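# Move the blue carton from the wall shelf to the desk

## Task

Remove the blue carton from the row of cartons on the wall shelf and set it on the desk. Every brown carton must stay exactly where it was, neither moved nor rotated. The robot must not tip over or be left leaning, or the task fails. The result only counts if it holds without the robot supporting anything, so open the gripper and back away at the end.

## Robot and tools

Robot: a wheeled base with a vertical column, a head with two cameras, and two six-joint arms (left and right), each ending in a two-finger gripper. Folded, it measures 0.73 m long, 0.62 m wide and 1.88 m tall; its front sits 0.40 m ahead of the column. The base drives forward/back and turns in place; it cannot slide sideways. Grip force here is reduced (about 13 to 25 N per finger pad), so squeeze firmly and keep loads light and close.

Frames: the base frame has its origin on the floor under the column, x ahead, y to the left, z up. left_hand and right_hand are reported in it, as the point where the fingers meet (tips extend 8 mm further), with quat_wxyz giving finger direction (hand z) and opening direction (hand y). The odometry frame is the base frame at the scene's start; base_odometry counts wheel turns only, so slip shows up as travel. Heading runs -3.142 to 3.142, positive left.

execute_actions: arguments are "actions" (a list holding one action, or empty to just read state and images) and optional "cameras" (names from cam_head_left, cam_head_right, cam_left_wrist, cam_right_wrist, nav_camera, or "all"; null or omitted gives all, [] gives none). An action may contain:
- "base": exactly one of {"translate_m": d}, a relative drive in metres from where the base is now, positive forward, -3 to 3; or {"rotate_rad": d}, a relative turn in radians, positive counter-clockwise seen from above, -3.2 to 3.2.
- "joints": absolute targets keyed by name. head_tilt_rad -0.61 to 1.308 (0 about level, positive down). For each arm (prefix left_ or right_): joint1_rad -2.879 to 2.879, joint2_rad 0 to 3.141, joint3_rad 0 to 3.019, joint4_rad -1.692 to 1.57, joint5_rad -1.57 to 1.57 (positive swings the hand to the robot's right), joint6_rad -2.094 to 2.094 (hand roll, positive clockwise viewed from behind), gripper_m 0 to 0.093 (fingertip gap in metres). Arms are addressed joint by joint, not as lists.
- "speeds": optional caps for this action, translate_m 0.05 to 0.8 m/s, rotate_rad 0.1 to 1 rad/s. These do not slow the arms. A base move that would need more than 8.667 s is refused, so split long moves.
Unknown keys or out-of-range numbers reject the whole call. Omitted joints may keep pushing toward earlier targets.

Arm geometry (approximate): with left_joint1_rad -1.57 or right_joint1_rad 1.57 and joints 5, 6 at 0, an arm swings in a vertical plane straight ahead, 0.23 m beside the column. Let a = joint2 - 0.35, b = 1.05 + joint2 - joint3, c = b - joint4 (c = 1.57 means fingers straight down). Hand point ahead = 0.12 + 0.39 sin a + 0.38 cos b + 0.25 cos c; height = 1.46 + 0.39 cos a - 0.38 sin b - 0.25 sin c. Example: joints 2, 3, 4 = 0.93, 0.78, 0.14 gives about 0.60 m ahead, 1.21 m up. Real hands sit up to ~5 cm lower and nearer the column (more under load). Reach is about 1 m from the shoulder, lowest about 0.47 m up. Carry loads with fingers pointing well down and close in; light objects (up to 0.2 kg) tolerate flatter fingers.

Gripping: command an opening smaller than the object; "off_target" is then expected. If the reported opening stays 0.002 m or more above the target, something is held. Fingers are 7 cm long; the hand body is 10 cm wide, 7 cm thick. Small target changes (under ~0.03 rad, 0.08 for joints 2 and 3) may not move a joint; approach contact in steps of about 0.05 rad from your last target.

wait: {"seconds": 0 to 10}; returns state and images without new commands.
zoom_image: {"camera": name, "region": [x0, y0, x1, y1]} in pixels of that camera's latest image, at most 504 by 504.
finished_scene: {"scene": number}; ends the scene irreversibly and reports success.

Result lines: base_status and joint_status give each motion's outcome: "done", "off_target" (stopped short, may still push), "time_out", "contact_stop" (base wheel stalled; reverse 0.05 m before retrying or turning), "not_followed" (safety check withheld arm targets because of self, other-arm or obstacle closeness; back the moved joints off by at least 0.05 rad). on_its_own lists uncommanded behaviour; "held at" is a held target. turned_by_wheels vs turned_by_imu disagreeing beyond about 4% and 0.05 rad means a collision or slip. base_tilt is in degrees (forward, right). motor_effort lists left_wheel and right_wheel in percent with peaks in brackets. wheel_motors_off = 1 means wheels cut out after about 3 s of hard pushing. Joint torques and motor temperatures per arm are also given.

Cameras: head cameras sit 1.47 to 1.58 m up and look down by about head_tilt_rad. Wrist cameras look along the fingers, angled 0.62 rad; with fingers down and arm forward, the image top is farther ahead. nav_camera is low on the base front looking ahead.

Avoid: dropping or slamming the carton, knocking brown cartons, tables catching the column, pressing hard with a blocked arm (resend the reported joint positions to relax it), letting the arms collide, and motor overheating (warnings from 85 °C; at 100 °C the arm drops its load). Release the carton and withdraw before finishing.

Each tool is called after "Call:" as name(argument=value, ...), one argument or row to a line, values as JSON.

## Session

Call:
execute_actions(
  actions=[],
)

Scene clock: 0.00 s.
Joint torques (N m, as the arm reports them, + toward a larger angle): no reading
Motor temperatures (°C, as the motors report them): left_arm=[31 32 34 33 33 32] | right_arm=[33 33 35 31 35 33]
base_odometry: x=+0.000 y=+0.000 heading=+0.000 (m, m, rad; odometry frame)
turned_by_wheels: +0.000 (rad since the last result)
turned_by_imu: +0.000 (rad since the last result)
base_tilt: forward=+0.4 right=+0.4 (deg)
base_status: not commanded
joint_positions: head_tilt_rad=+0.858 left_joint1_rad=-1.594 left_joint2_rad=+0.870 left_joint3_rad=+0.367 left_joint4_rad=-0.899 left_joint5_rad=-0.027 left_joint6_rad=-0.060 left_gripper_m=+0.095 right_joint1_rad=+1.570 right_joint2_rad=+0.873 right_joint3_rad=+0.423 right_joint4_rad=-0.970 right_joint5_rad=+0.023 right_joint6_rad=+0.062 right_gripper_m=+0.094
joint_status: not commanded
wheel_motors_off: 0
motor_effort: left_wheel=-1 right_wheel=+3 (%)
left_hand: x=+0.1347 y=+0.2244 z=+1.2508 quat_wxyz=(+0.425, +0.012, -0.905, -0.018) (m; base frame)
right_hand: x=+0.1533 y=-0.2295 z=+1.2546 quat_wxyz=(+0.433, -0.024, -0.901, +0.024) (m; base frame)
pictures: cam_head_left, cam_head_right, cam_left_wrist, cam_right_wrist, nav_camera
Images, in order (width x height): cam_head_left 504x504, cam_head_right 504x504, cam_left_wrist 504x504, cam_right_wrist 504x504, nav_camera 504x504.

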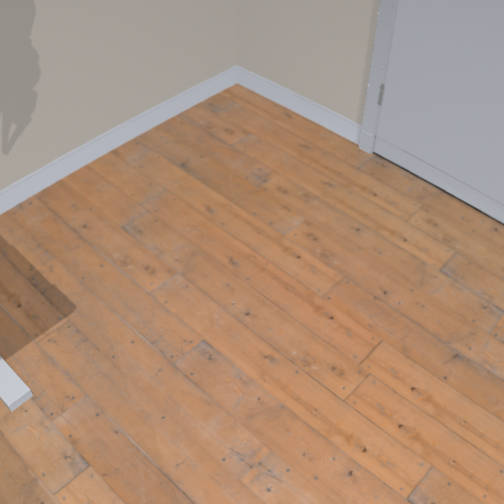

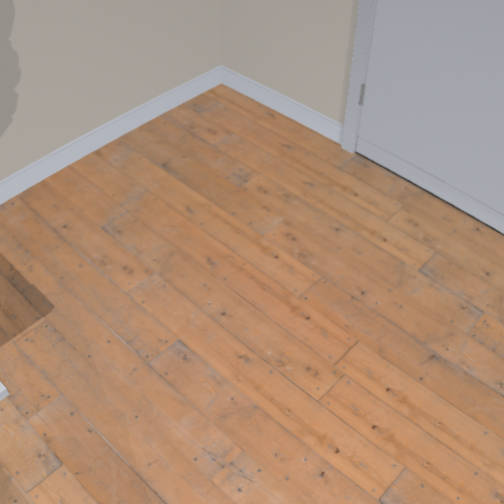

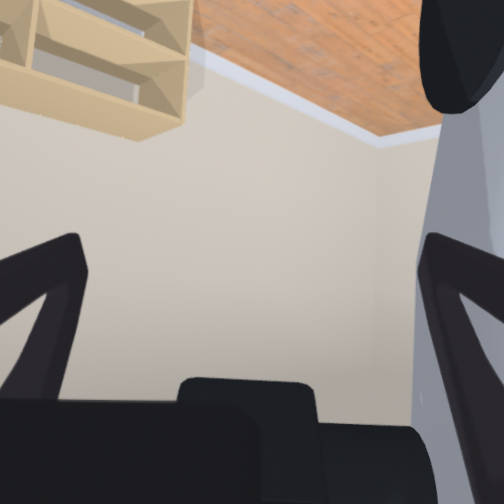

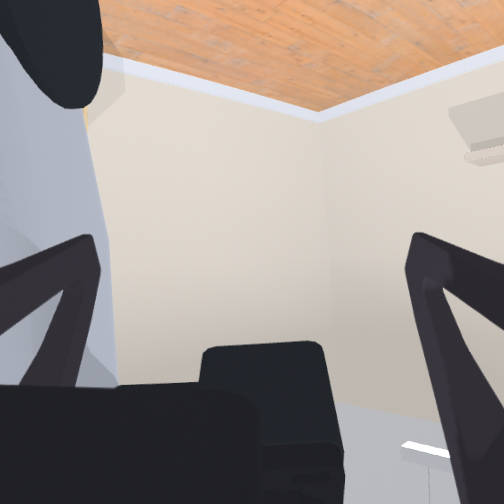

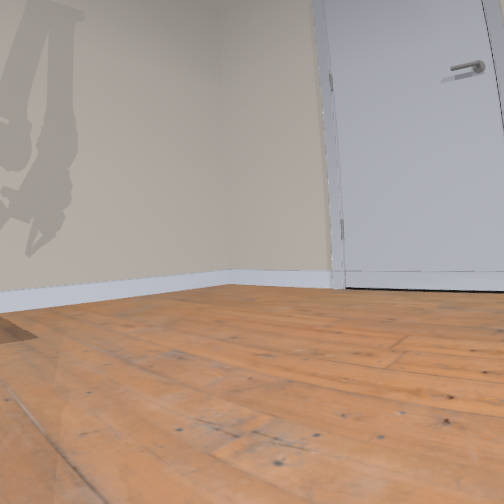

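Call:
execute_actions(
  actions=[
    {"base": {"rotate_rad": 0.9}, "joints": {"head_tilt_rad": 0.45}},
  ],
  cameras=["cam_head_left", "nav_camera"],
)

Scene clock: 24.87 s.
Joint torques (N m, as the arm reports them, + toward a larger angle): left_arm=[-0.55 -6.79 -1.12 -1.21 -0.11  0.04] | right_arm=[-0.07 -7.96 -0.25 -0.77 -0.11  0.01]
Motor temperatures (°C, as the motors report them): left_arm=[31 32 34 33 33 32] | right_arm=[33 33 35 31 35 33]
base_odometry: x=+0.000 y=+0.000 heading=+0.898 (m, m, rad; odometry frame)
turned_by_wheels: +0.898 (rad since the last result)
turned_by_imu: +0.896 (rad since the last result)
base_tilt: forward=+0.4 right=+0.4 (deg)
base_status: done
joint_positions: head_tilt_rad=+0.468 left_joint1_rad=-1.594 left_joint2_rad=+0.870 left_joint3_rad=+0.367 left_joint4_rad=-0.899 left_joint5_rad=-0.027 left_joint6_rad=-0.060 left_gripper_m=+0.095 right_joint1_rad=+1.570 right_joint2_rad=+0.873 right_joint3_rad=+0.423 right_joint4_rad=-0.970 right_joint5_rad=+0.023 right_joint6_rad=+0.062 right_gripper_m=+0.094
joint_status: all done
wheel_motors_off: 0
motor_effort: left_wheel=-9(36) right_wheel=+9(41) (%)
left_hand: x=+0.1347 y=+0.2244 z=+1.2508 quat_wxyz=(+0.425, +0.012, -0.905, -0.018) (m; base frame)
right_hand: x=+0.1533 y=-0.2295 z=+1.2546 quat_wxyz=(+0.433, -0.024, -0.901, +0.024) (m; base frame)
pictures: cam_head_left, nav_camera
Images, in order (width x height): cam_head_left 504x504, nav_camera 504x504.

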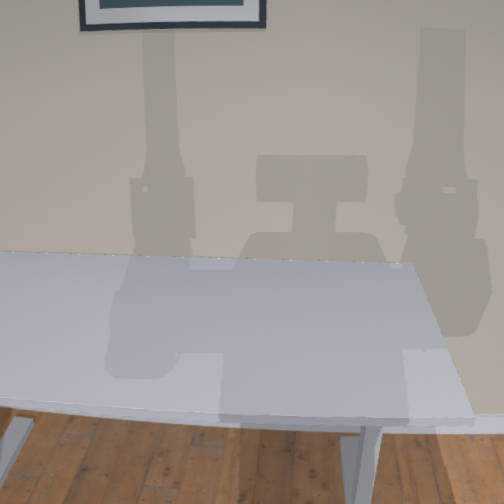

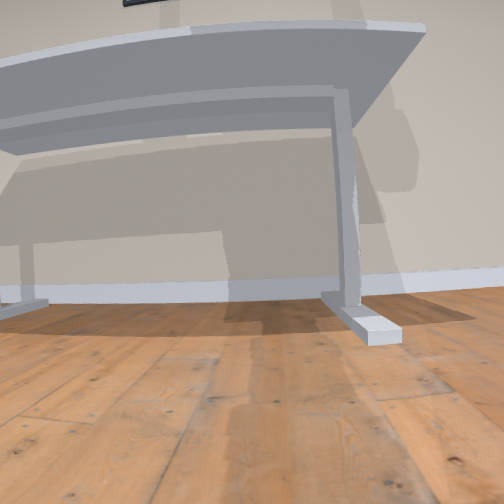

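Call:
execute_actions(
  actions=[
    {"base": {"rotate_rad": -3.1}, "joints": {"head_tilt_rad": 0.25}},
  ],
  cameras=["cam_head_left", "cam_head_right", "nav_camera"],
)

Scene clock: 38.93 s.
Joint torques (N m, as the arm reports them, + toward a larger angle): left_arm=[-1.33 -7.19 -0.84 -1.19 -0.11  0.02] | right_arm=[-0.03 -8.02 -0.31 -0.78 -0.1   0.01]
Motor temperatures (°C, as the motors report them): left_arm=[31 32 34 33 33 32] | right_arm=[33 34 35 31 35 33]
base_odometry: x=+0.000 y=+0.000 heading=-2.200 (m, m, rad; odometry frame)
turned_by_wheels: -3.098 (rad since the last result)
turned_by_imu: -3.089 (rad since the last result)
base_tilt: forward=+0.4 right=+0.4 (deg)
base_status: done
joint_positions: head_tilt_rad=+0.269 left_joint1_rad=-1.594 left_joint2_rad=+0.870 left_joint3_rad=+0.367 left_joint4_rad=-0.899 left_joint5_rad=-0.027 left_joint6_rad=-0.060 left_gripper_m=+0.095 right_joint1_rad=+1.570 right_joint2_rad=+0.873 right_joint3_rad=+0.423 right_joint4_rad=-0.970 right_joint5_rad=+0.023 right_joint6_rad=+0.062 right_gripper_m=+0.094
joint_status: all done
wheel_motors_off: 0
motor_effort: left_wheel=+9(37) right_wheel=-7(43) (%)
left_hand: x=+0.1350 y=+0.2244 z=+1.2508 quat_wxyz=(+0.425, +0.012, -0.905, -0.018) (m; base frame)
right_hand: x=+0.1533 y=-0.2295 z=+1.2546 quat_wxyz=(+0.433, -0.024, -0.901, +0.024) (m; base frame)
pictures: cam_head_left, cam_head_right, nav_camera
Images, in order (width x height): cam_head_left 504x504, cam_head_right 504x504, nav_camera 504x504.

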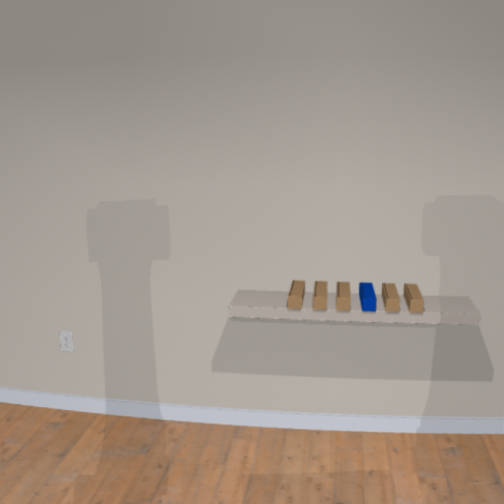

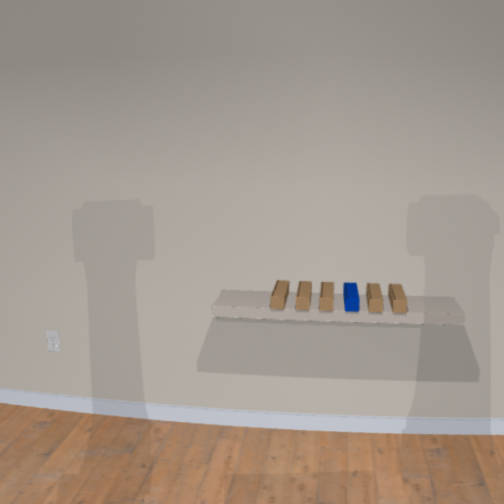

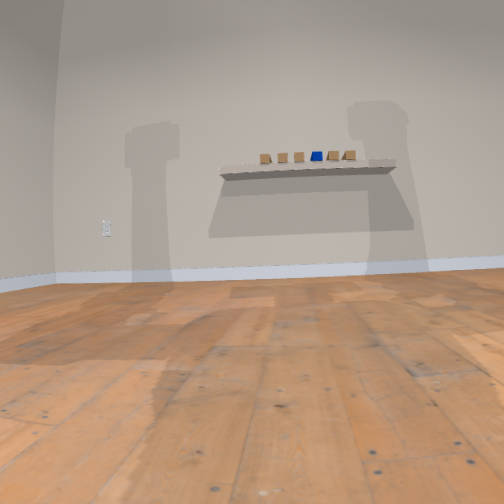

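Call:
zoom_image(
  camera="cam_head_left",
  region=[220, 260, 490, 340],
)

Call:
zoom_image(
  camera="nav_camera",
  region=[200, 130, 420, 290],
)

Region (220, 260, 490, 340) of cam_head_left's 504x504 image, scaled by 1.867, with more detail than that image has; it fills the top 149 rows of this view, and the rest is white.

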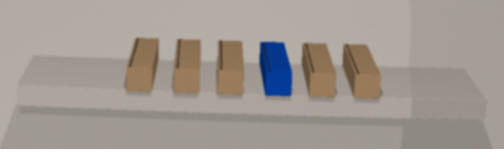

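Region (200, 130, 420, 290) of nav_camera's 504x504 image, scaled by 2.291, with more detail than that image has; it fills the top 367 rows of this view, and the rest is white.

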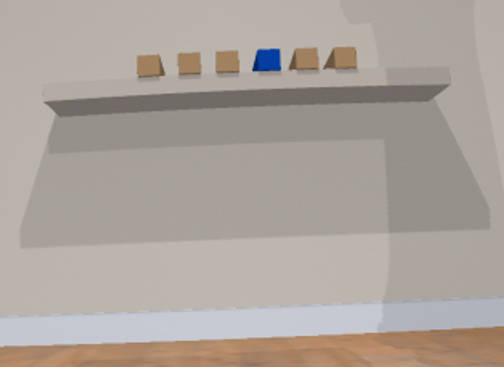

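Call:
execute_actions(
  actions=[
    {"base": {"translate_m": 1.3}, "joints": {"head_tilt_rad": 0.75, "right_joint1_rad": 1.57, "right_joint2_rad": 1.61, "right_joint3_rad": 1.11, "right_joint4_rad": -0.02, "right_joint5_rad": 0.0, "right_joint6_rad": 0.0}},
  ],
)

Scene clock: 95.57 s.
Joint torques (N m, as the arm reports them, + toward a larger angle): left_arm=[-1.1  -6.67 -1.07 -1.12 -0.14  0.02] | right_arm=[ -0.24 -16.32   0.38   1.23  -0.22  -0.1 ]
Motor temperatures (°C, as the motors report them): left_arm=[31 33 34 33 33 32] | right_arm=[33 34 35 31 35 33]
base_odometry: x=-0.765 y=-1.051 heading=-2.200 (m, m, rad; odometry frame)
turned_by_wheels: +0.000 (rad since the last result)
turned_by_imu: +0.002 (rad since the last result)
base_tilt: forward=+0.4 right=+0.4 (deg)
base_status: done
joint_positions: head_tilt_rad=+0.753 left_joint1_rad=-1.594 left_joint2_rad=+0.870 left_joint3_rad=+0.369 left_joint4_rad=-0.899 left_joint5_rad=-0.027 left_joint6_rad=-0.060 left_gripper_m=+0.095 right_joint1_rad=+1.570 right_joint2_rad=+1.609 right_joint3_rad=+1.111 right_joint4_rad=-0.031 right_joint5_rad=+0.003 right_joint6_rad=+0.007 right_gripper_m=+0.094
joint_status: all done
wheel_motors_off: 0
motor_effort: left_wheel=-1(65) right_wheel=+0(48) (%)
left_hand: x=+0.1358 y=+0.2244 z=+1.2505 quat_wxyz=(+0.424, +0.012, -0.905, -0.018) (m; base frame)
right_hand: x=+0.4987 y=-0.2266 z=+0.9450 quat_wxyz=(+0.003, -0.004, -1.000, +0.002) (m; base frame)
pictures: cam_head_left, cam_head_right, cam_left_wrist, cam_right_wrist, nav_camera
Images, in order (width x height): cam_head_left 504x504, cam_head_right 504x504, cam_left_wrist 504x504, cam_right_wrist 504x504, nav_camera 504x504.

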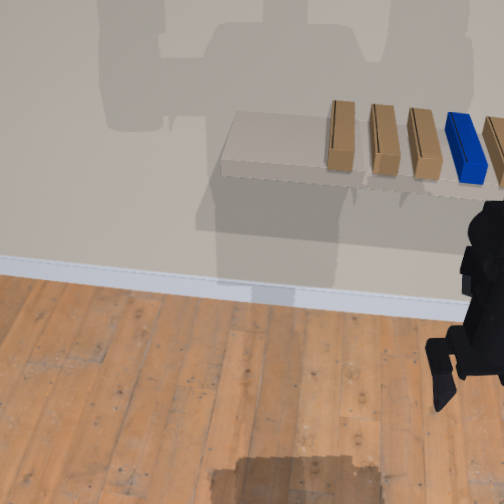

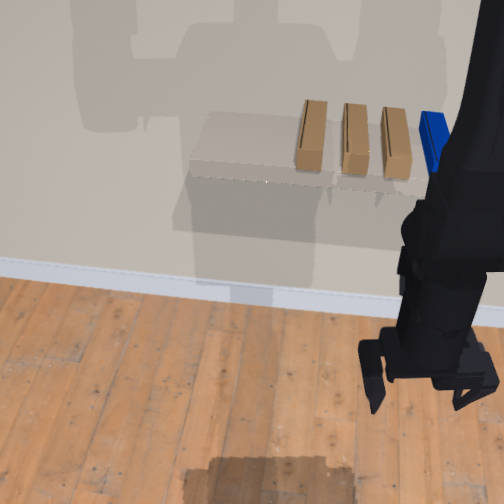

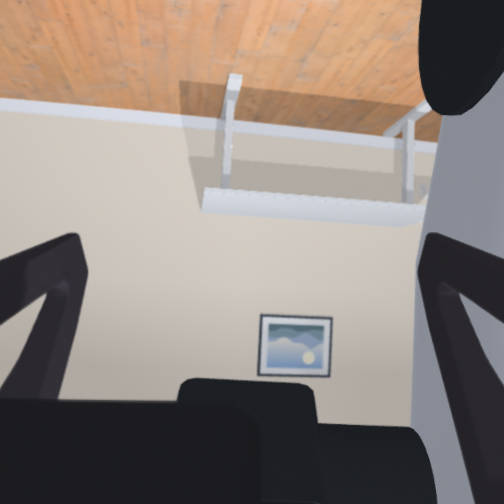

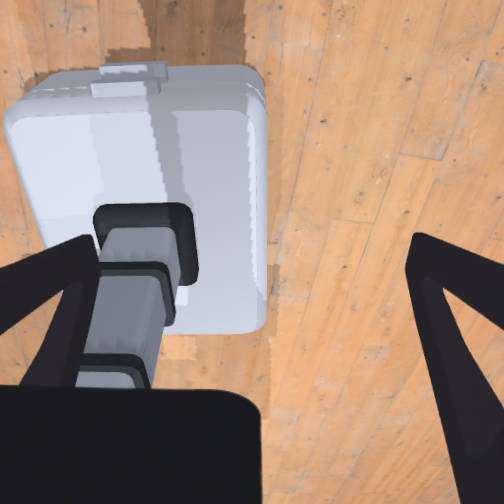

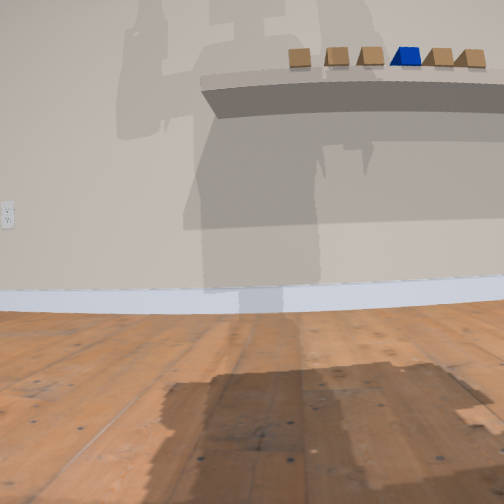

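Call:
zoom_image(
  camera="nav_camera",
  region=[190, 30, 504, 130],
)

Call:
zoom_image(
  camera="cam_head_left",
  region=[204, 80, 504, 220],
)

Call:
zoom_image(
  camera="nav_camera",
  region=[0, 270, 504, 504],
)

Region (190, 30, 504, 130) of nav_camera's 504x504 image, scaled by 1.605, with more detail than that image has; it fills the top 161 rows of this view, and the rest is white.

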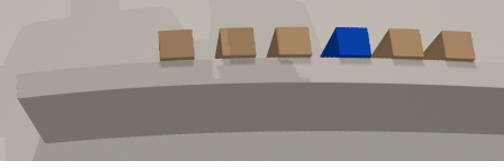

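Region (204, 80, 504, 220) of cam_head_left's 504x504 image, scaled by 1.680, with more detail than that image has; it fills the top 235 rows of this view, and the rest is white.

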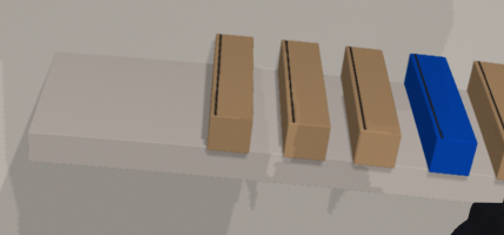

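Region (0, 270, 504, 504) of nav_camera's 504x504 image, scaled by 1.000; it fills the top 234 rows of this view, and the rest is white.

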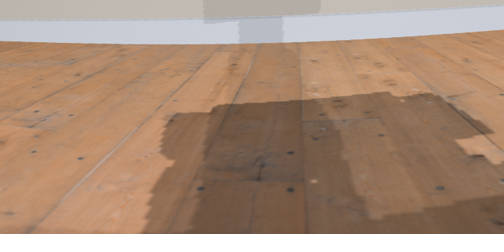

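Call:
execute_actions(
  actions=[
    {"base": {"rotate_rad": -0.21}, "joints": {"head_tilt_rad": 0.95}},
  ],
  cameras=["cam_head_left", "nav_camera"],
)

Call:
execute_actions(
  actions=[
    {"base": {"translate_m": 0.55}},
  ],
  cameras=["cam_head_left", "nav_camera"],
)

Call:
execute_actions(
  actions=[
    {"base": {"rotate_rad": 0.055}},
  ],
  cameras=["cam_head_left", "cam_head_right", "cam_right_wrist", "nav_camera"],
)

Scene clock: 198.33 s.
Joint torques (N m, as the arm reports them, + toward a larger angle): left_arm=[-0.77 -6.11 -1.14 -1.26 -0.14  0.02] | right_arm=[ -0.18 -16.5    0.52   1.2   -0.19  -0.1 ]
Motor temperatures (°C, as the motors report them): left_arm=[31 33 34 33 33 32] | right_arm=[33 36 35 31 35 33]
base_odometry: x=-0.766 y=-1.051 heading=-2.408 (m, m, rad; odometry frame)
turned_by_wheels: -0.208 (rad since the last result)
turned_by_imu: -0.205 (rad since the last result)
base_tilt: forward=+0.4 right=+0.3 (deg)
base_status: done
joint_positions: head_tilt_rad=+0.950 left_joint1_rad=-1.594 left_joint2_rad=+0.870 left_joint3_rad=+0.368 left_joint4_rad=-0.899 left_joint5_rad=-0.027 left_joint6_rad=-0.060 left_gripper_m=+0.095 right_joint1_rad=+1.569 right_joint2_rad=+1.609 right_joint3_rad=+1.111 right_joint4_rad=-0.031 right_joint5_rad=+0.002 right_joint6_rad=+0.007 right_gripper_m=+0.094
joint_status: all done
wheel_motors_off: 0
motor_effort: left_wheel=+4(53) right_wheel=-1(55) (%)
left_hand: x=+0.1356 y=+0.2244 z=+1.2506 quat_wxyz=(+0.425, +0.012, -0.905, -0.018) (m; base frame)
right_hand: x=+0.4987 y=-0.2272 z=+0.9450 quat_wxyz=(+0.003, -0.004, -1.000, +0.002) (m; base frame)
pictures: cam_head_left, nav_camera
Images, in order (width x height): cam_head_left 504x504, nav_camera 504x504.

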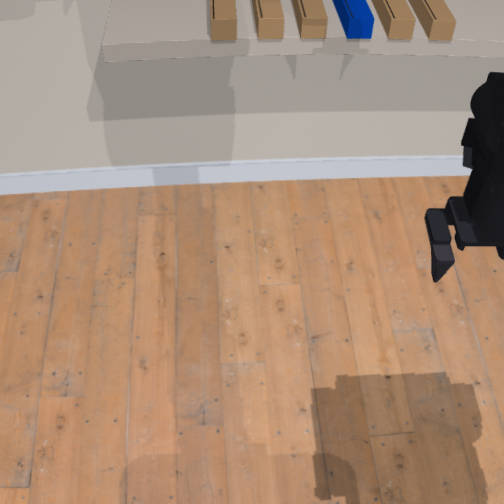

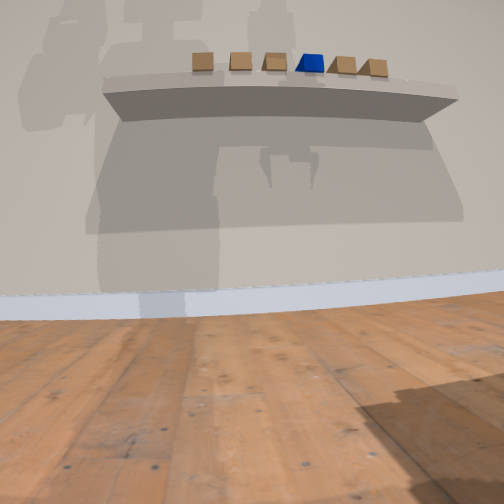

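Scene clock: 200.73 s.
Joint torques (N m, as the arm reports them, + toward a larger angle): left_arm=[-1.21 -6.59 -1.28 -1.27 -0.16  0.05] | right_arm=[ -0.19 -16.27   0.4    1.17  -0.19  -0.09]
Motor temperatures (°C, as the motors report them): left_arm=[31 33 34 33 33 32] | right_arm=[33 36 35 31 35 33]
base_odometry: x=-1.174 y=-1.419 heading=-2.408 (m, m, rad; odometry frame)
turned_by_wheels: +0.000 (rad since the last result)
turned_by_imu: +0.001 (rad since the last result)
base_tilt: forward=+0.5 right=+0.4 (deg)
base_status: done
joint_positions: head_tilt_rad=+0.951 left_joint1_rad=-1.594 left_joint2_rad=+0.870 left_joint3_rad=+0.369 left_joint4_rad=-0.899 left_joint5_rad=-0.027 left_joint6_rad=-0.060 left_gripper_m=+0.095 right_joint1_rad=+1.569 right_joint2_rad=+1.609 right_joint3_rad=+1.112 right_joint4_rad=-0.029 right_joint5_rad=+0.002 right_joint6_rad=+0.007 right_gripper_m=+0.094
joint_status: not commanded
wheel_motors_off: 0
motor_effort: left_wheel=+1(52) right_wheel=+0(49) (%)
left_hand: x=+0.1362 y=+0.2244 z=+1.2504 quat_wxyz=(+0.424, +0.012, -0.905, -0.018) (m; base frame)
right_hand: x=+0.5000 y=-0.2272 z=+0.9450 quat_wxyz=(+0.001, -0.004, -1.000, +0.002) (m; base frame)
pictures: cam_head_left, nav_camera
Images, in order (width x height): cam_head_left 504x504, nav_camera 504x504.

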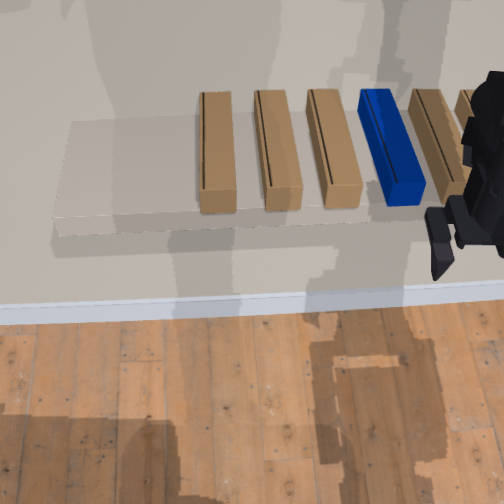

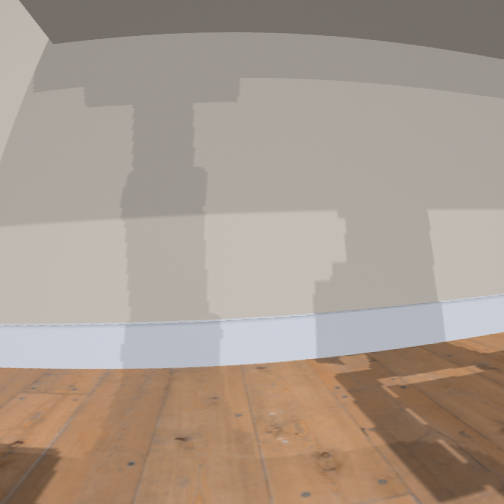

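Scene clock: 201.70 s.
Joint torques (N m, as the arm reports them, + toward a larger angle): left_arm=[-1.21 -6.93 -1.25 -1.19 -0.15  0.02] | right_arm=[ -0.66 -16.45   0.38   1.19  -0.19  -0.1 ]
Motor temperatures (°C, as the motors report them): left_arm=[31 33 34 33 33 32] | right_arm=[33 36 35 31 35 33]
base_odometry: x=-1.174 y=-1.419 heading=-2.355 (m, m, rad; odometry frame)
turned_by_wheels: +0.053 (rad since the last result)
turned_by_imu: +0.054 (rad since the last result)
base_tilt: forward=+0.4 right=+0.4 (deg)
base_status: done
joint_positions: head_tilt_rad=+0.951 left_joint1_rad=-1.594 left_joint2_rad=+0.870 left_joint3_rad=+0.368 left_joint4_rad=-0.899 left_joint5_rad=-0.027 left_joint6_rad=-0.060 left_gripper_m=+0.095 right_joint1_rad=+1.572 right_joint2_rad=+1.609 right_joint3_rad=+1.112 right_joint4_rad=-0.029 right_joint5_rad=+0.002 right_joint6_rad=+0.007 right_gripper_m=+0.094
joint_status: not commanded
wheel_motors_off: 0
motor_effort: left_wheel=+0(39) right_wheel=+1(32) (%)
left_hand: x=+0.1356 y=+0.2244 z=+1.2506 quat_wxyz=(+0.425, +0.012, -0.905, -0.018) (m; base frame)
right_hand: x=+0.5000 y=-0.2251 z=+0.9450 quat_wxyz=(+0.001, -0.003, -1.000, +0.001) (m; base frame)
pictures: cam_head_left, cam_head_right, cam_right_wrist, nav_camera
Images, in order (width x height): cam_head_left 504x504, cam_head_right 504x504, cam_right_wrist 504x504, nav_camera 504x504.

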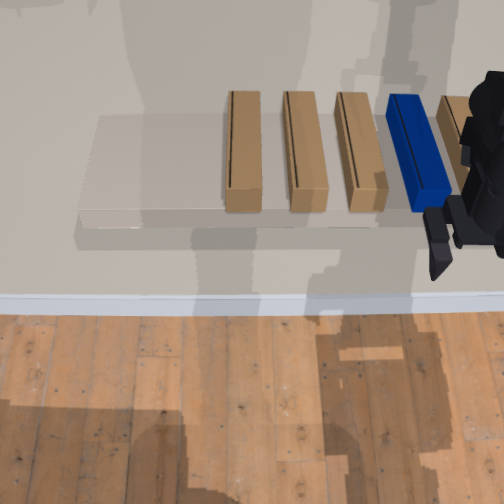

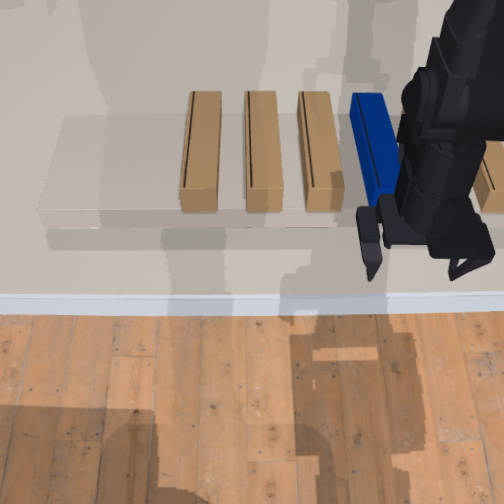

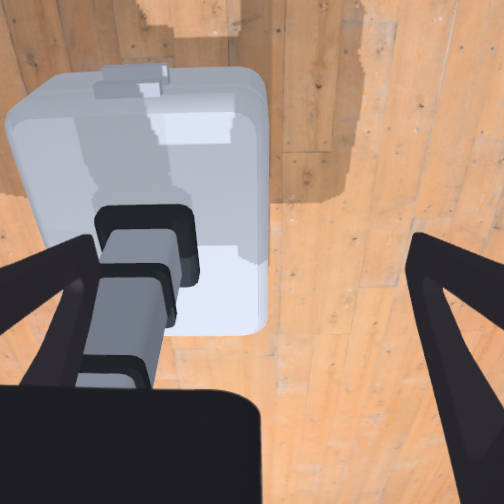

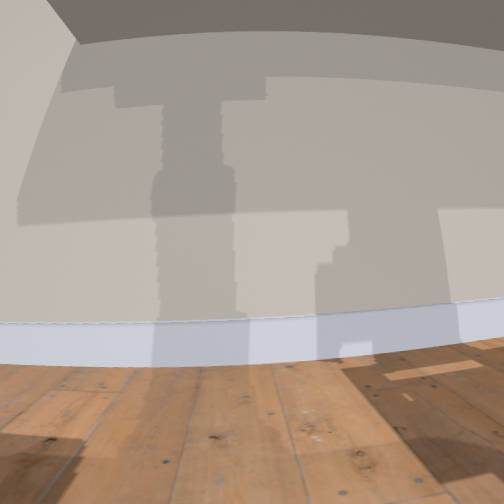

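Call:
zoom_image(
  camera="cam_head_left",
  region=[304, 80, 504, 290],
)

Call:
zoom_image(
  camera="cam_head_right",
  region=[294, 80, 504, 290],
)

Region (304, 80, 504, 290) of cam_head_left's 504x504 image, scaled by 2.400, with more detail than that image has; it fills the left 480 columns of this view, and the rest is white.

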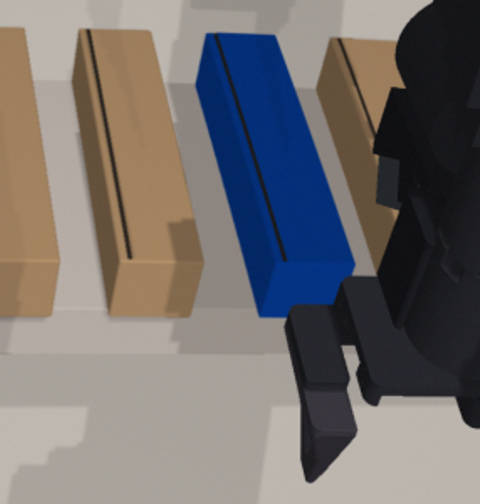

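Region (294, 80, 504, 290) of cam_head_right's 504x504 image, scaled by 2.400, with more detail than that image has.

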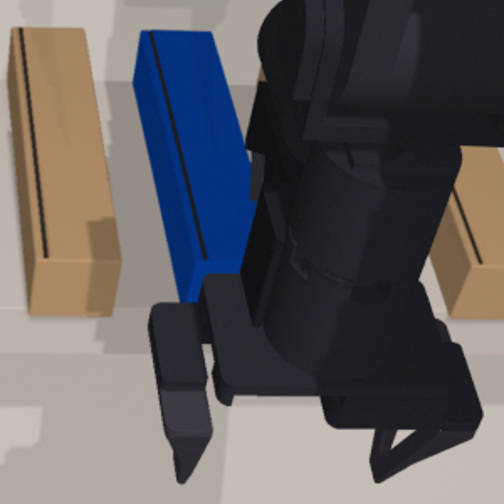

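Call:
execute_actions(
  actions=[
    {"base": {"rotate_rad": -0.12}, "joints": {"head_tilt_rad": 1.15}},
  ],
  cameras=[],
)

Call:
execute_actions(
  actions=[
    {"base": {"translate_m": 0.45}},
  ],
  cameras=[],
)

Call:
execute_actions(
  actions=[
    {"base": {"rotate_rad": 0.12}, "joints": {"right_joint2_rad": 1.77, "right_joint3_rad": 1.24, "right_joint4_rad": 0.01}},
  ],
  cameras=["cam_head_left", "cam_head_right", "cam_right_wrist", "nav_camera"],
)

Scene clock: 322.83 s.
Joint torques (N m, as the arm reports them, + toward a larger angle): left_arm=[-0.66 -7.12 -1.31 -1.2  -0.15  0.06] | right_arm=[ -0.29 -16.67   0.42   1.11  -0.19  -0.1 ]
Motor temperatures (°C, as the motors report them): left_arm=[31 33 34 33 33 32] | right_arm=[33 38 35 31 35 33]
base_odometry: x=-1.175 y=-1.419 heading=-2.473 (m, m, rad; odometry frame)
turned_by_wheels: -0.117 (rad since the last result)
turned_by_imu: -0.117 (rad since the last result)
base_tilt: forward=+0.4 right=+0.4 (deg)
base_status: done
joint_positions: head_tilt_rad=+1.148 left_joint1_rad=-1.594 left_joint2_rad=+0.870 left_joint3_rad=+0.368 left_joint4_rad=-0.899 left_joint5_rad=-0.027 left_joint6_rad=-0.060 left_gripper_m=+0.095 right_joint1_rad=+1.570 right_joint2_rad=+1.609 right_joint3_rad=+1.112 right_joint4_rad=-0.029 right_joint5_rad=+0.002 right_joint6_rad=+0.007 right_gripper_m=+0.094
joint_status: all done
wheel_motors_off: 0
motor_effort: left_wheel=+2(48) right_wheel=-1(46) (%)
left_hand: x=+0.1356 y=+0.2244 z=+1.2506 quat_wxyz=(+0.425, +0.012, -0.905, -0.018) (m; base frame)
right_hand: x=+0.5000 y=-0.2266 z=+0.9450 quat_wxyz=(+0.001, -0.004, -1.000, +0.002) (m; base frame)
pictures: none
No camera images: the call's "cameras" was empty. Leave "cameras" out to get every camera's image.

Scene clock: 325.17 s.
Joint torques (N m, as the arm reports them, + toward a larger angle): left_arm=[-1.21 -6.79 -1.35 -1.23 -0.1   0.06] | right_arm=[ -0.17 -16.37   0.32   1.13  -0.19  -0.1 ]
Motor temperatures (°C, as the motors report them): left_arm=[31 33 34 33 33 32] | right_arm=[33 38 35 31 35 33]
base_odometry: x=-1.528 y=-1.698 heading=-2.472 (m, m, rad; odometry frame)
turned_by_wheels: +0.000 (rad since the last result)
turned_by_imu: +0.001 (rad since the last result)
base_tilt: forward=+0.4 right=+0.4 (deg)
base_status: done
joint_positions: head_tilt_rad=+1.149 left_joint1_rad=-1.594 left_joint2_rad=+0.871 left_joint3_rad=+0.369 left_joint4_rad=-0.899 left_joint5_rad=-0.027 left_joint6_rad=-0.060 left_gripper_m=+0.095 right_joint1_rad=+1.570 right_joint2_rad=+1.609 right_joint3_rad=+1.113 right_joint4_rad=-0.028 right_joint5_rad=+0.002 right_joint6_rad=+0.007 right_gripper_m=+0.094
joint_status: not commanded
wheel_motors_off: 0
motor_effort: left_wheel=+1(36) right_wheel=+0(54) (%)
left_hand: x=+0.1357 y=+0.2244 z=+1.2505 quat_wxyz=(+0.425, +0.012, -0.905, -0.018) (m; base frame)
right_hand: x=+0.5011 y=-0.2264 z=+0.9452 quat_wxyz=(+0.000, -0.004, -1.000, +0.001) (m; base frame)
pictures: none
No camera images: the call's "cameras" was empty. Leave "cameras" out to get every camera's image.

Scene clock: 326.30 s.
Joint torques (N m, as the arm reports them, + toward a larger angle): left_arm=[-1.3  -6.99 -1.16 -1.15 -0.13  0.03] | right_arm=[ -0.32 -17.25   0.39   1.21  -0.18  -0.11]
Motor temperatures (°C, as the motors report them): left_arm=[31 33 34 33 33 32] | right_arm=[33 38 35 31 35 33]
base_odometry: x=-1.528 y=-1.699 heading=-2.355 (m, m, rad; odometry frame)
turned_by_wheels: +0.118 (rad since the last result)
turned_by_imu: +0.118 (rad since the last result)
base_tilt: forward=+0.4 right=+0.4 (deg)
base_status: done
joint_positions: head_tilt_rad=+1.149 left_joint1_rad=-1.594 left_joint2_rad=+0.871 left_joint3_rad=+0.367 left_joint4_rad=-0.899 left_joint5_rad=-0.027 left_joint6_rad=-0.060 left_gripper_m=+0.095 right_joint1_rad=+1.573 right_joint2_rad=+1.774 right_joint3_rad=+1.237 right_joint4_rad=-0.002 right_joint5_rad=+0.002 right_joint6_rad=+0.009 right_gripper_m=+0.094
joint_status: all done
wheel_motors_off: 0
motor_effort: left_wheel=+0(50) right_wheel=+2(31) (%)
left_hand: x=+0.1351 y=+0.2244 z=+1.2507 quat_wxyz=(+0.425, +0.012, -0.905, -0.018) (m; base frame)
right_hand: x=+0.4960 y=-0.2245 z=+0.8832 quat_wxyz=(+0.007, -0.004, -1.000, +0.000) (m; base frame)
pictures: cam_head_left, cam_head_right, cam_right_wrist, nav_camera
Images, in order (width x height): cam_head_left 504x504, cam_head_right 504x504, cam_right_wrist 504x504, nav_camera 504x504.

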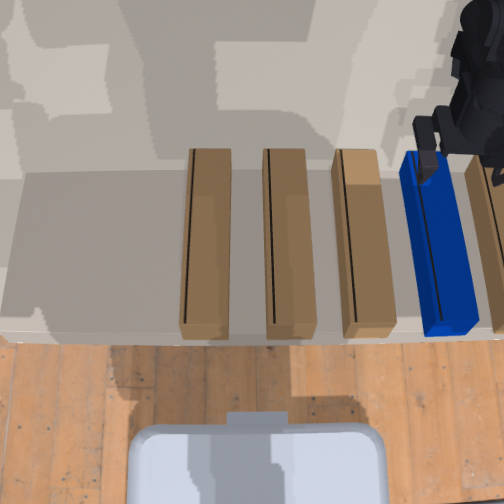

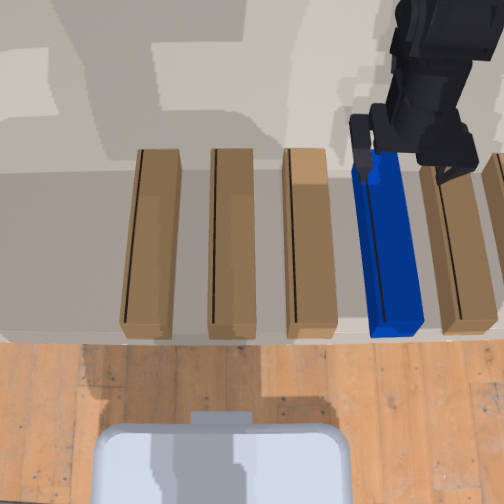

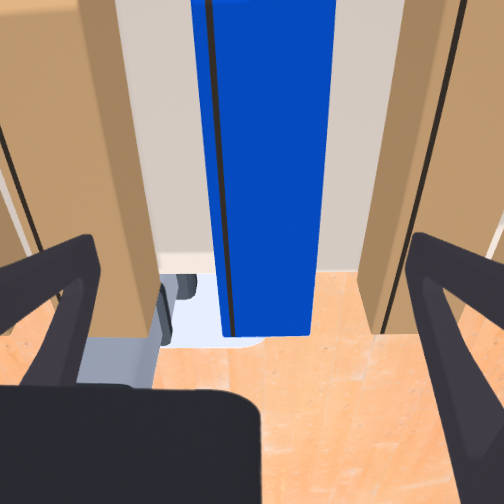

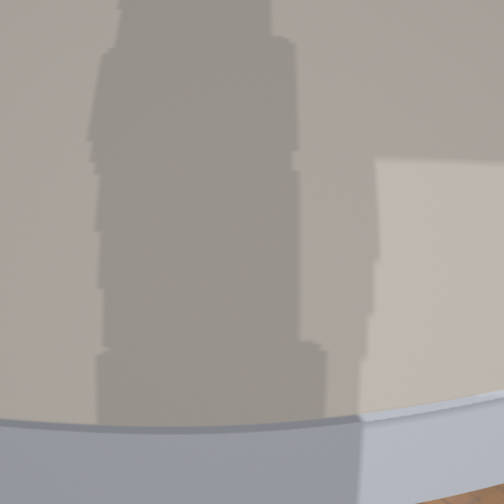

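Call:
execute_actions(
  actions=[
    {"base": {"rotate_rad": -0.013}, "joints": {"right_joint2_rad": 1.93, "right_joint3_rad": 1.38, "right_joint4_rad": 0.045, "right_joint6_rad": -0.035}},
  ],
  cameras=["cam_head_left", "cam_right_wrist"],
)

Scene clock: 376.50 s.
Joint torques (N m, as the arm reports them, + toward a larger angle): left_arm=[-0.88 -6.87 -1.08 -1.26 -0.13  0.03] | right_arm=[ -0.14 -16.69   0.39   1.27  -0.18  -0.1 ]
Motor temperatures (°C, as the motors report them): left_arm=[31 33 34 33 33 32] | right_arm=[33 38 35 31 35 33]
base_odometry: x=-1.528 y=-1.698 heading=-2.367 (m, m, rad; odometry frame)
turned_by_wheels: -0.012 (rad since the last result)
turned_by_imu: -0.012 (rad since the last result)
base_tilt: forward=+0.4 right=+0.4 (deg)
base_status: done
joint_positions: head_tilt_rad=+1.149 left_joint1_rad=-1.594 left_joint2_rad=+0.871 left_joint3_rad=+0.367 left_joint4_rad=-0.899 left_joint5_rad=-0.027 left_joint6_rad=-0.060 left_gripper_m=+0.095 right_joint1_rad=+1.570 right_joint2_rad=+1.931 right_joint3_rad=+1.378 right_joint4_rad=+0.034 right_joint5_rad=+0.002 right_joint6_rad=-0.027 right_gripper_m=+0.094
joint_status: all done
wheel_motors_off: 0
motor_effort: left_wheel=+3(34) right_wheel=+1(12) (%)
left_hand: x=+0.1351 y=+0.2244 z=+1.2507 quat_wxyz=(+0.425, +0.012, -0.905, -0.018) (m; base frame)
right_hand: x=+0.4982 y=-0.2268 z=+0.8232 quat_wxyz=(-0.002, +0.013, -1.000, +0.002) (m; base frame)
pictures: cam_head_left, cam_right_wrist
Images, in order (width x height): cam_head_left 504x504, cam_right_wrist 504x504.

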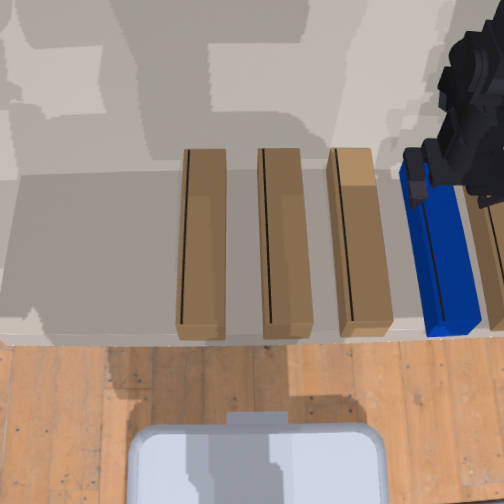

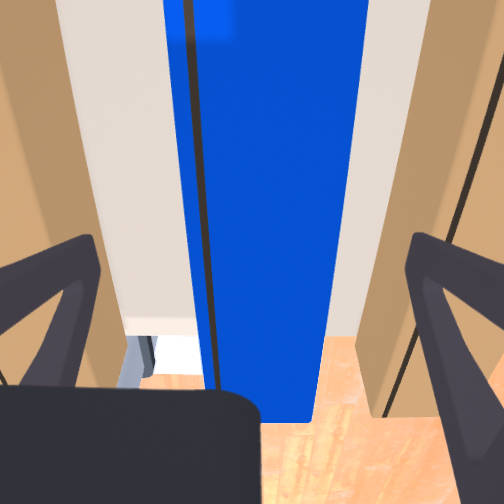

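Call:
zoom_image(
  camera="cam_right_wrist",
  region=[250, 150, 504, 440],
)

Call:
zoom_image(
  camera="cam_head_left",
  region=[304, 130, 504, 350],
)

Region (250, 150, 504, 440) of cam_right_wrist's 504x504 image, scaled by 1.738, with more detail than that image has; it fills the left 441 columns of this view, and the rest is white.

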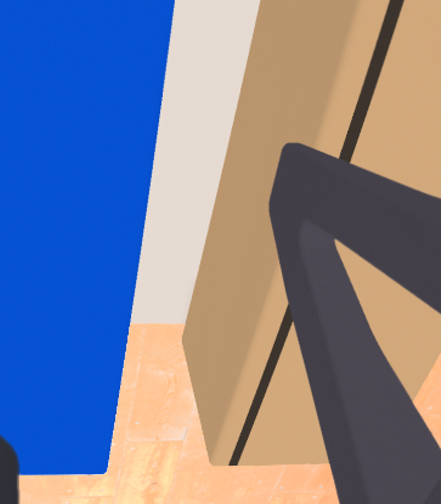

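Region (304, 130, 504, 350) of cam_head_left's 504x504 image, scaled by 2.291, with more detail than that image has; it fills the left 458 columns of this view, and the rest is white.

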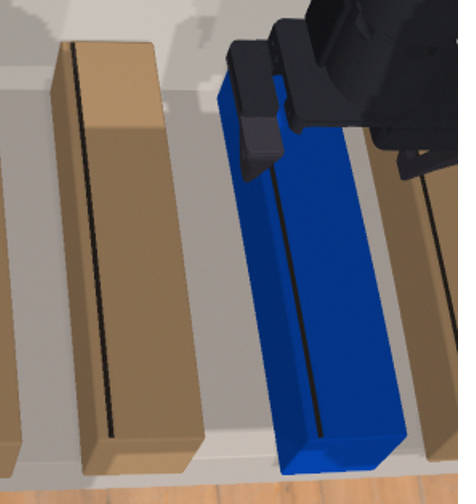

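Call:
execute_actions(
  actions=[
    {"joints": {"right_joint2_rad": 2.10, "right_joint3_rad": 1.567, "right_joint4_rad": 0.01, "right_gripper_m": 0.085}},
  ],
  cameras=["cam_head_left", "cam_right_wrist"],
)

Scene clock: 432.63 s.
Joint torques (N m, as the arm reports them, + toward a larger angle): left_arm=[-0.99 -6.95 -1.12 -1.27 -0.14  0.02] | right_arm=[ -0.34 -16.8    0.48   0.67  -0.19  -0.11]
Motor temperatures (°C, as the motors report them): left_arm=[31 33 34 33 33 32] | right_arm=[33 38 35 31 35 33]
base_odometry: x=-1.528 y=-1.698 heading=-2.367 (m, m, rad; odometry frame)
turned_by_wheels: +0.000 (rad since the last result)
turned_by_imu: +0.001 (rad since the last result)
base_tilt: forward=+0.4 right=+0.4 (deg)
base_status: not commanded
joint_positions: head_tilt_rad=+1.149 left_joint1_rad=-1.594 left_joint2_rad=+0.871 left_joint3_rad=+0.367 left_joint4_rad=-0.899 left_joint5_rad=-0.027 left_joint6_rad=-0.060 left_gripper_m=+0.095 right_joint1_rad=+1.570 right_joint2_rad=+2.102 right_joint3_rad=+1.565 right_joint4_rad=+0.014 right_joint5_rad=+0.002 right_joint6_rad=-0.027 right_gripper_m=+0.085
joint_status: all done
wheel_motors_off: 0
motor_effort: left_wheel=+3(2) right_wheel=+4(3) (%)
left_hand: x=+0.1351 y=+0.2244 z=+1.2507 quat_wxyz=(+0.425, +0.012, -0.905, -0.018) (m; base frame)
right_hand: x=+0.4970 y=-0.2268 z=+0.7577 quat_wxyz=(+0.000, +0.013, -1.000, +0.002) (m; base frame)
pictures: cam_head_left, cam_right_wrist
Images, in order (width x height): cam_head_left 504x504, cam_right_wrist 504x504.

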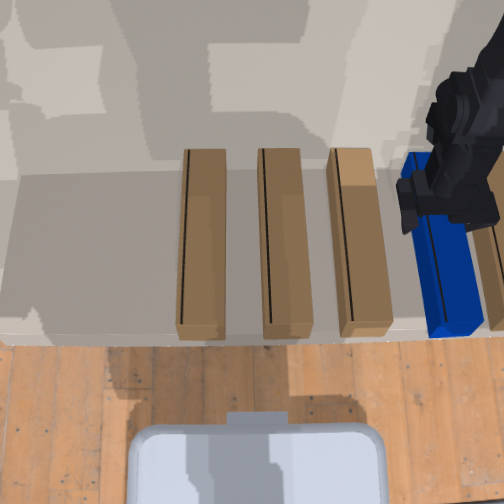

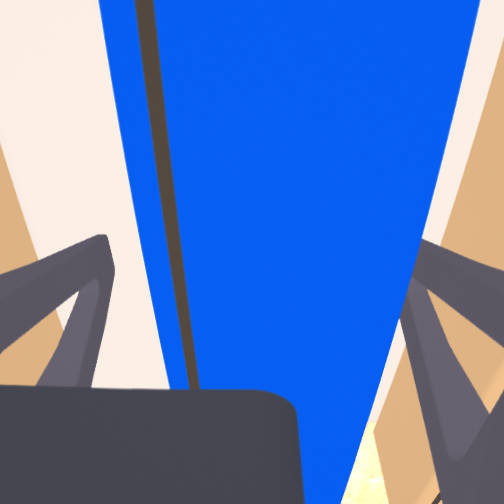

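Call:
execute_actions(
  actions=[
    {"joints": {"right_gripper_m": 0.0}},
  ],
  cameras=["cam_head_left", "cam_right_wrist"],
)

Scene clock: 451.43 s.
Joint torques (N m, as the arm reports them, + toward a larger angle): left_arm=[-1.17 -7.21 -1.27 -1.23 -0.16  0.02] | right_arm=[ -0.3  -16.84   0.47   0.65  -0.17  -0.11]
Motor temperatures (°C, as the motors report them): left_arm=[31 33 34 33 33 32] | right_arm=[33 39 35 31 35 33]
base_odometry: x=-1.528 y=-1.698 heading=-2.367 (m, m, rad; odometry frame)
turned_by_wheels: +0.000 (rad since the last result)
turned_by_imu: +0.001 (rad since the last result)
base_tilt: forward=+0.4 right=+0.4 (deg)
base_status: not commanded
joint_positions: head_tilt_rad=+1.149 left_joint1_rad=-1.594 left_joint2_rad=+0.871 left_joint3_rad=+0.367 left_joint4_rad=-0.899 left_joint5_rad=-0.027 left_joint6_rad=-0.060 left_gripper_m=+0.095 right_joint1_rad=+1.570 right_joint2_rad=+2.102 right_joint3_rad=+1.565 right_joint4_rad=+0.014 right_joint5_rad=+0.002 right_joint6_rad=-0.027 right_gripper_m=+0.060
joint_status: right_gripper_m off_target (ended at +0.060, target +0.000)
wheel_motors_off: 0
motor_effort: left_wheel=+3(1) right_wheel=+3(3) (%)
left_hand: x=+0.1351 y=+0.2244 z=+1.2507 quat_wxyz=(+0.425, +0.012, -0.905, -0.018) (m; base frame)
right_hand: x=+0.4970 y=-0.2268 z=+0.7577 quat_wxyz=(+0.000, +0.013, -1.000, +0.001) (m; base frame)
pictures: cam_head_left, cam_right_wrist
Images, in order (width x height): cam_head_left 504x504, cam_right_wrist 504x504.

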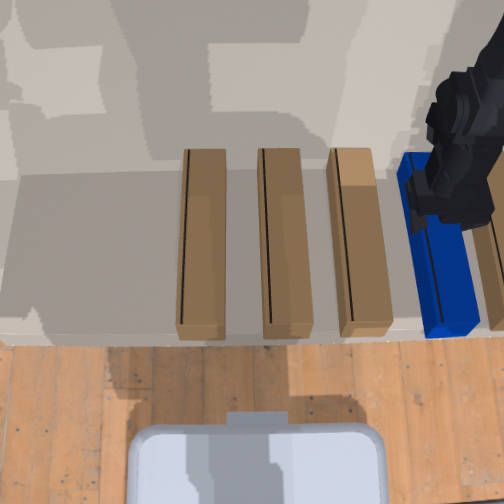

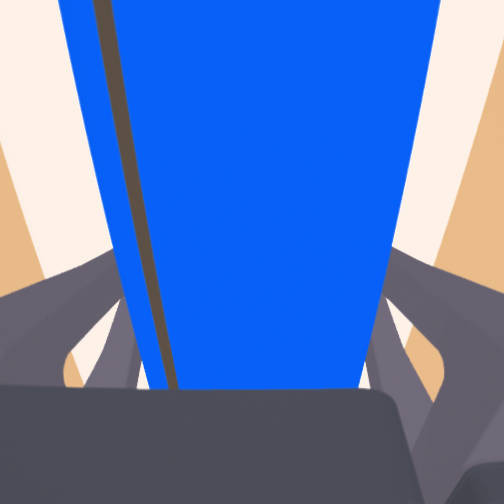

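Call:
execute_actions(
  actions=[
    {"joints": {"right_joint2_rad": 2.0, "right_joint3_rad": 1.47, "right_joint4_rad": 0.03}},
  ],
  cameras=["cam_head_left", "cam_right_wrist"],
)

Scene clock: 462.17 s.
Joint torques (N m, as the arm reports them, + toward a larger angle): left_arm=[-1.26 -6.52 -1.15 -1.24 -0.11  0.04] | right_arm=[ -0.3  -17.89   0.33   1.07  -0.18  -0.1 ]
Motor temperatures (°C, as the motors report them): left_arm=[31 33 34 33 33 32] | right_arm=[33 39 35 31 35 33]
base_odometry: x=-1.528 y=-1.698 heading=-2.367 (m, m, rad; odometry frame)
turned_by_wheels: +0.000 (rad since the last result)
turned_by_imu: +0.001 (rad since the last result)
base_tilt: forward=+0.4 right=+0.4 (deg)
base_status: not commanded
joint_positions: head_tilt_rad=+1.149 left_joint1_rad=-1.594 left_joint2_rad=+0.871 left_joint3_rad=+0.367 left_joint4_rad=-0.899 left_joint5_rad=-0.027 left_joint6_rad=-0.060 left_gripper_m=+0.095 right_joint1_rad=+1.570 right_joint2_rad=+2.016 right_joint3_rad=+1.468 right_joint4_rad=+0.024 right_joint5_rad=+0.002 right_joint6_rad=-0.027 right_gripper_m=+0.060
joint_status: all done
wheel_motors_off: 0
motor_effort: left_wheel=+3(3) right_wheel=+4(4) (%)
left_hand: x=+0.1351 y=+0.2244 z=+1.2507 quat_wxyz=(+0.425, +0.012, -0.905, -0.018) (m; base frame)
right_hand: x=+0.4970 y=-0.2267 z=+0.7905 quat_wxyz=(+0.001, +0.013, -1.000, +0.001) (m; base frame)
pictures: cam_head_left, cam_right_wrist
Images, in order (width x height): cam_head_left 504x504, cam_right_wrist 504x504.

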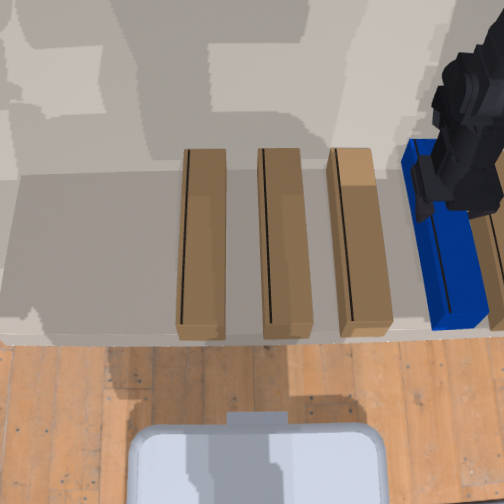

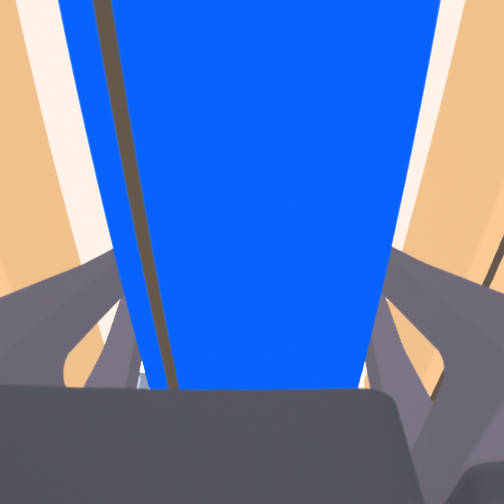

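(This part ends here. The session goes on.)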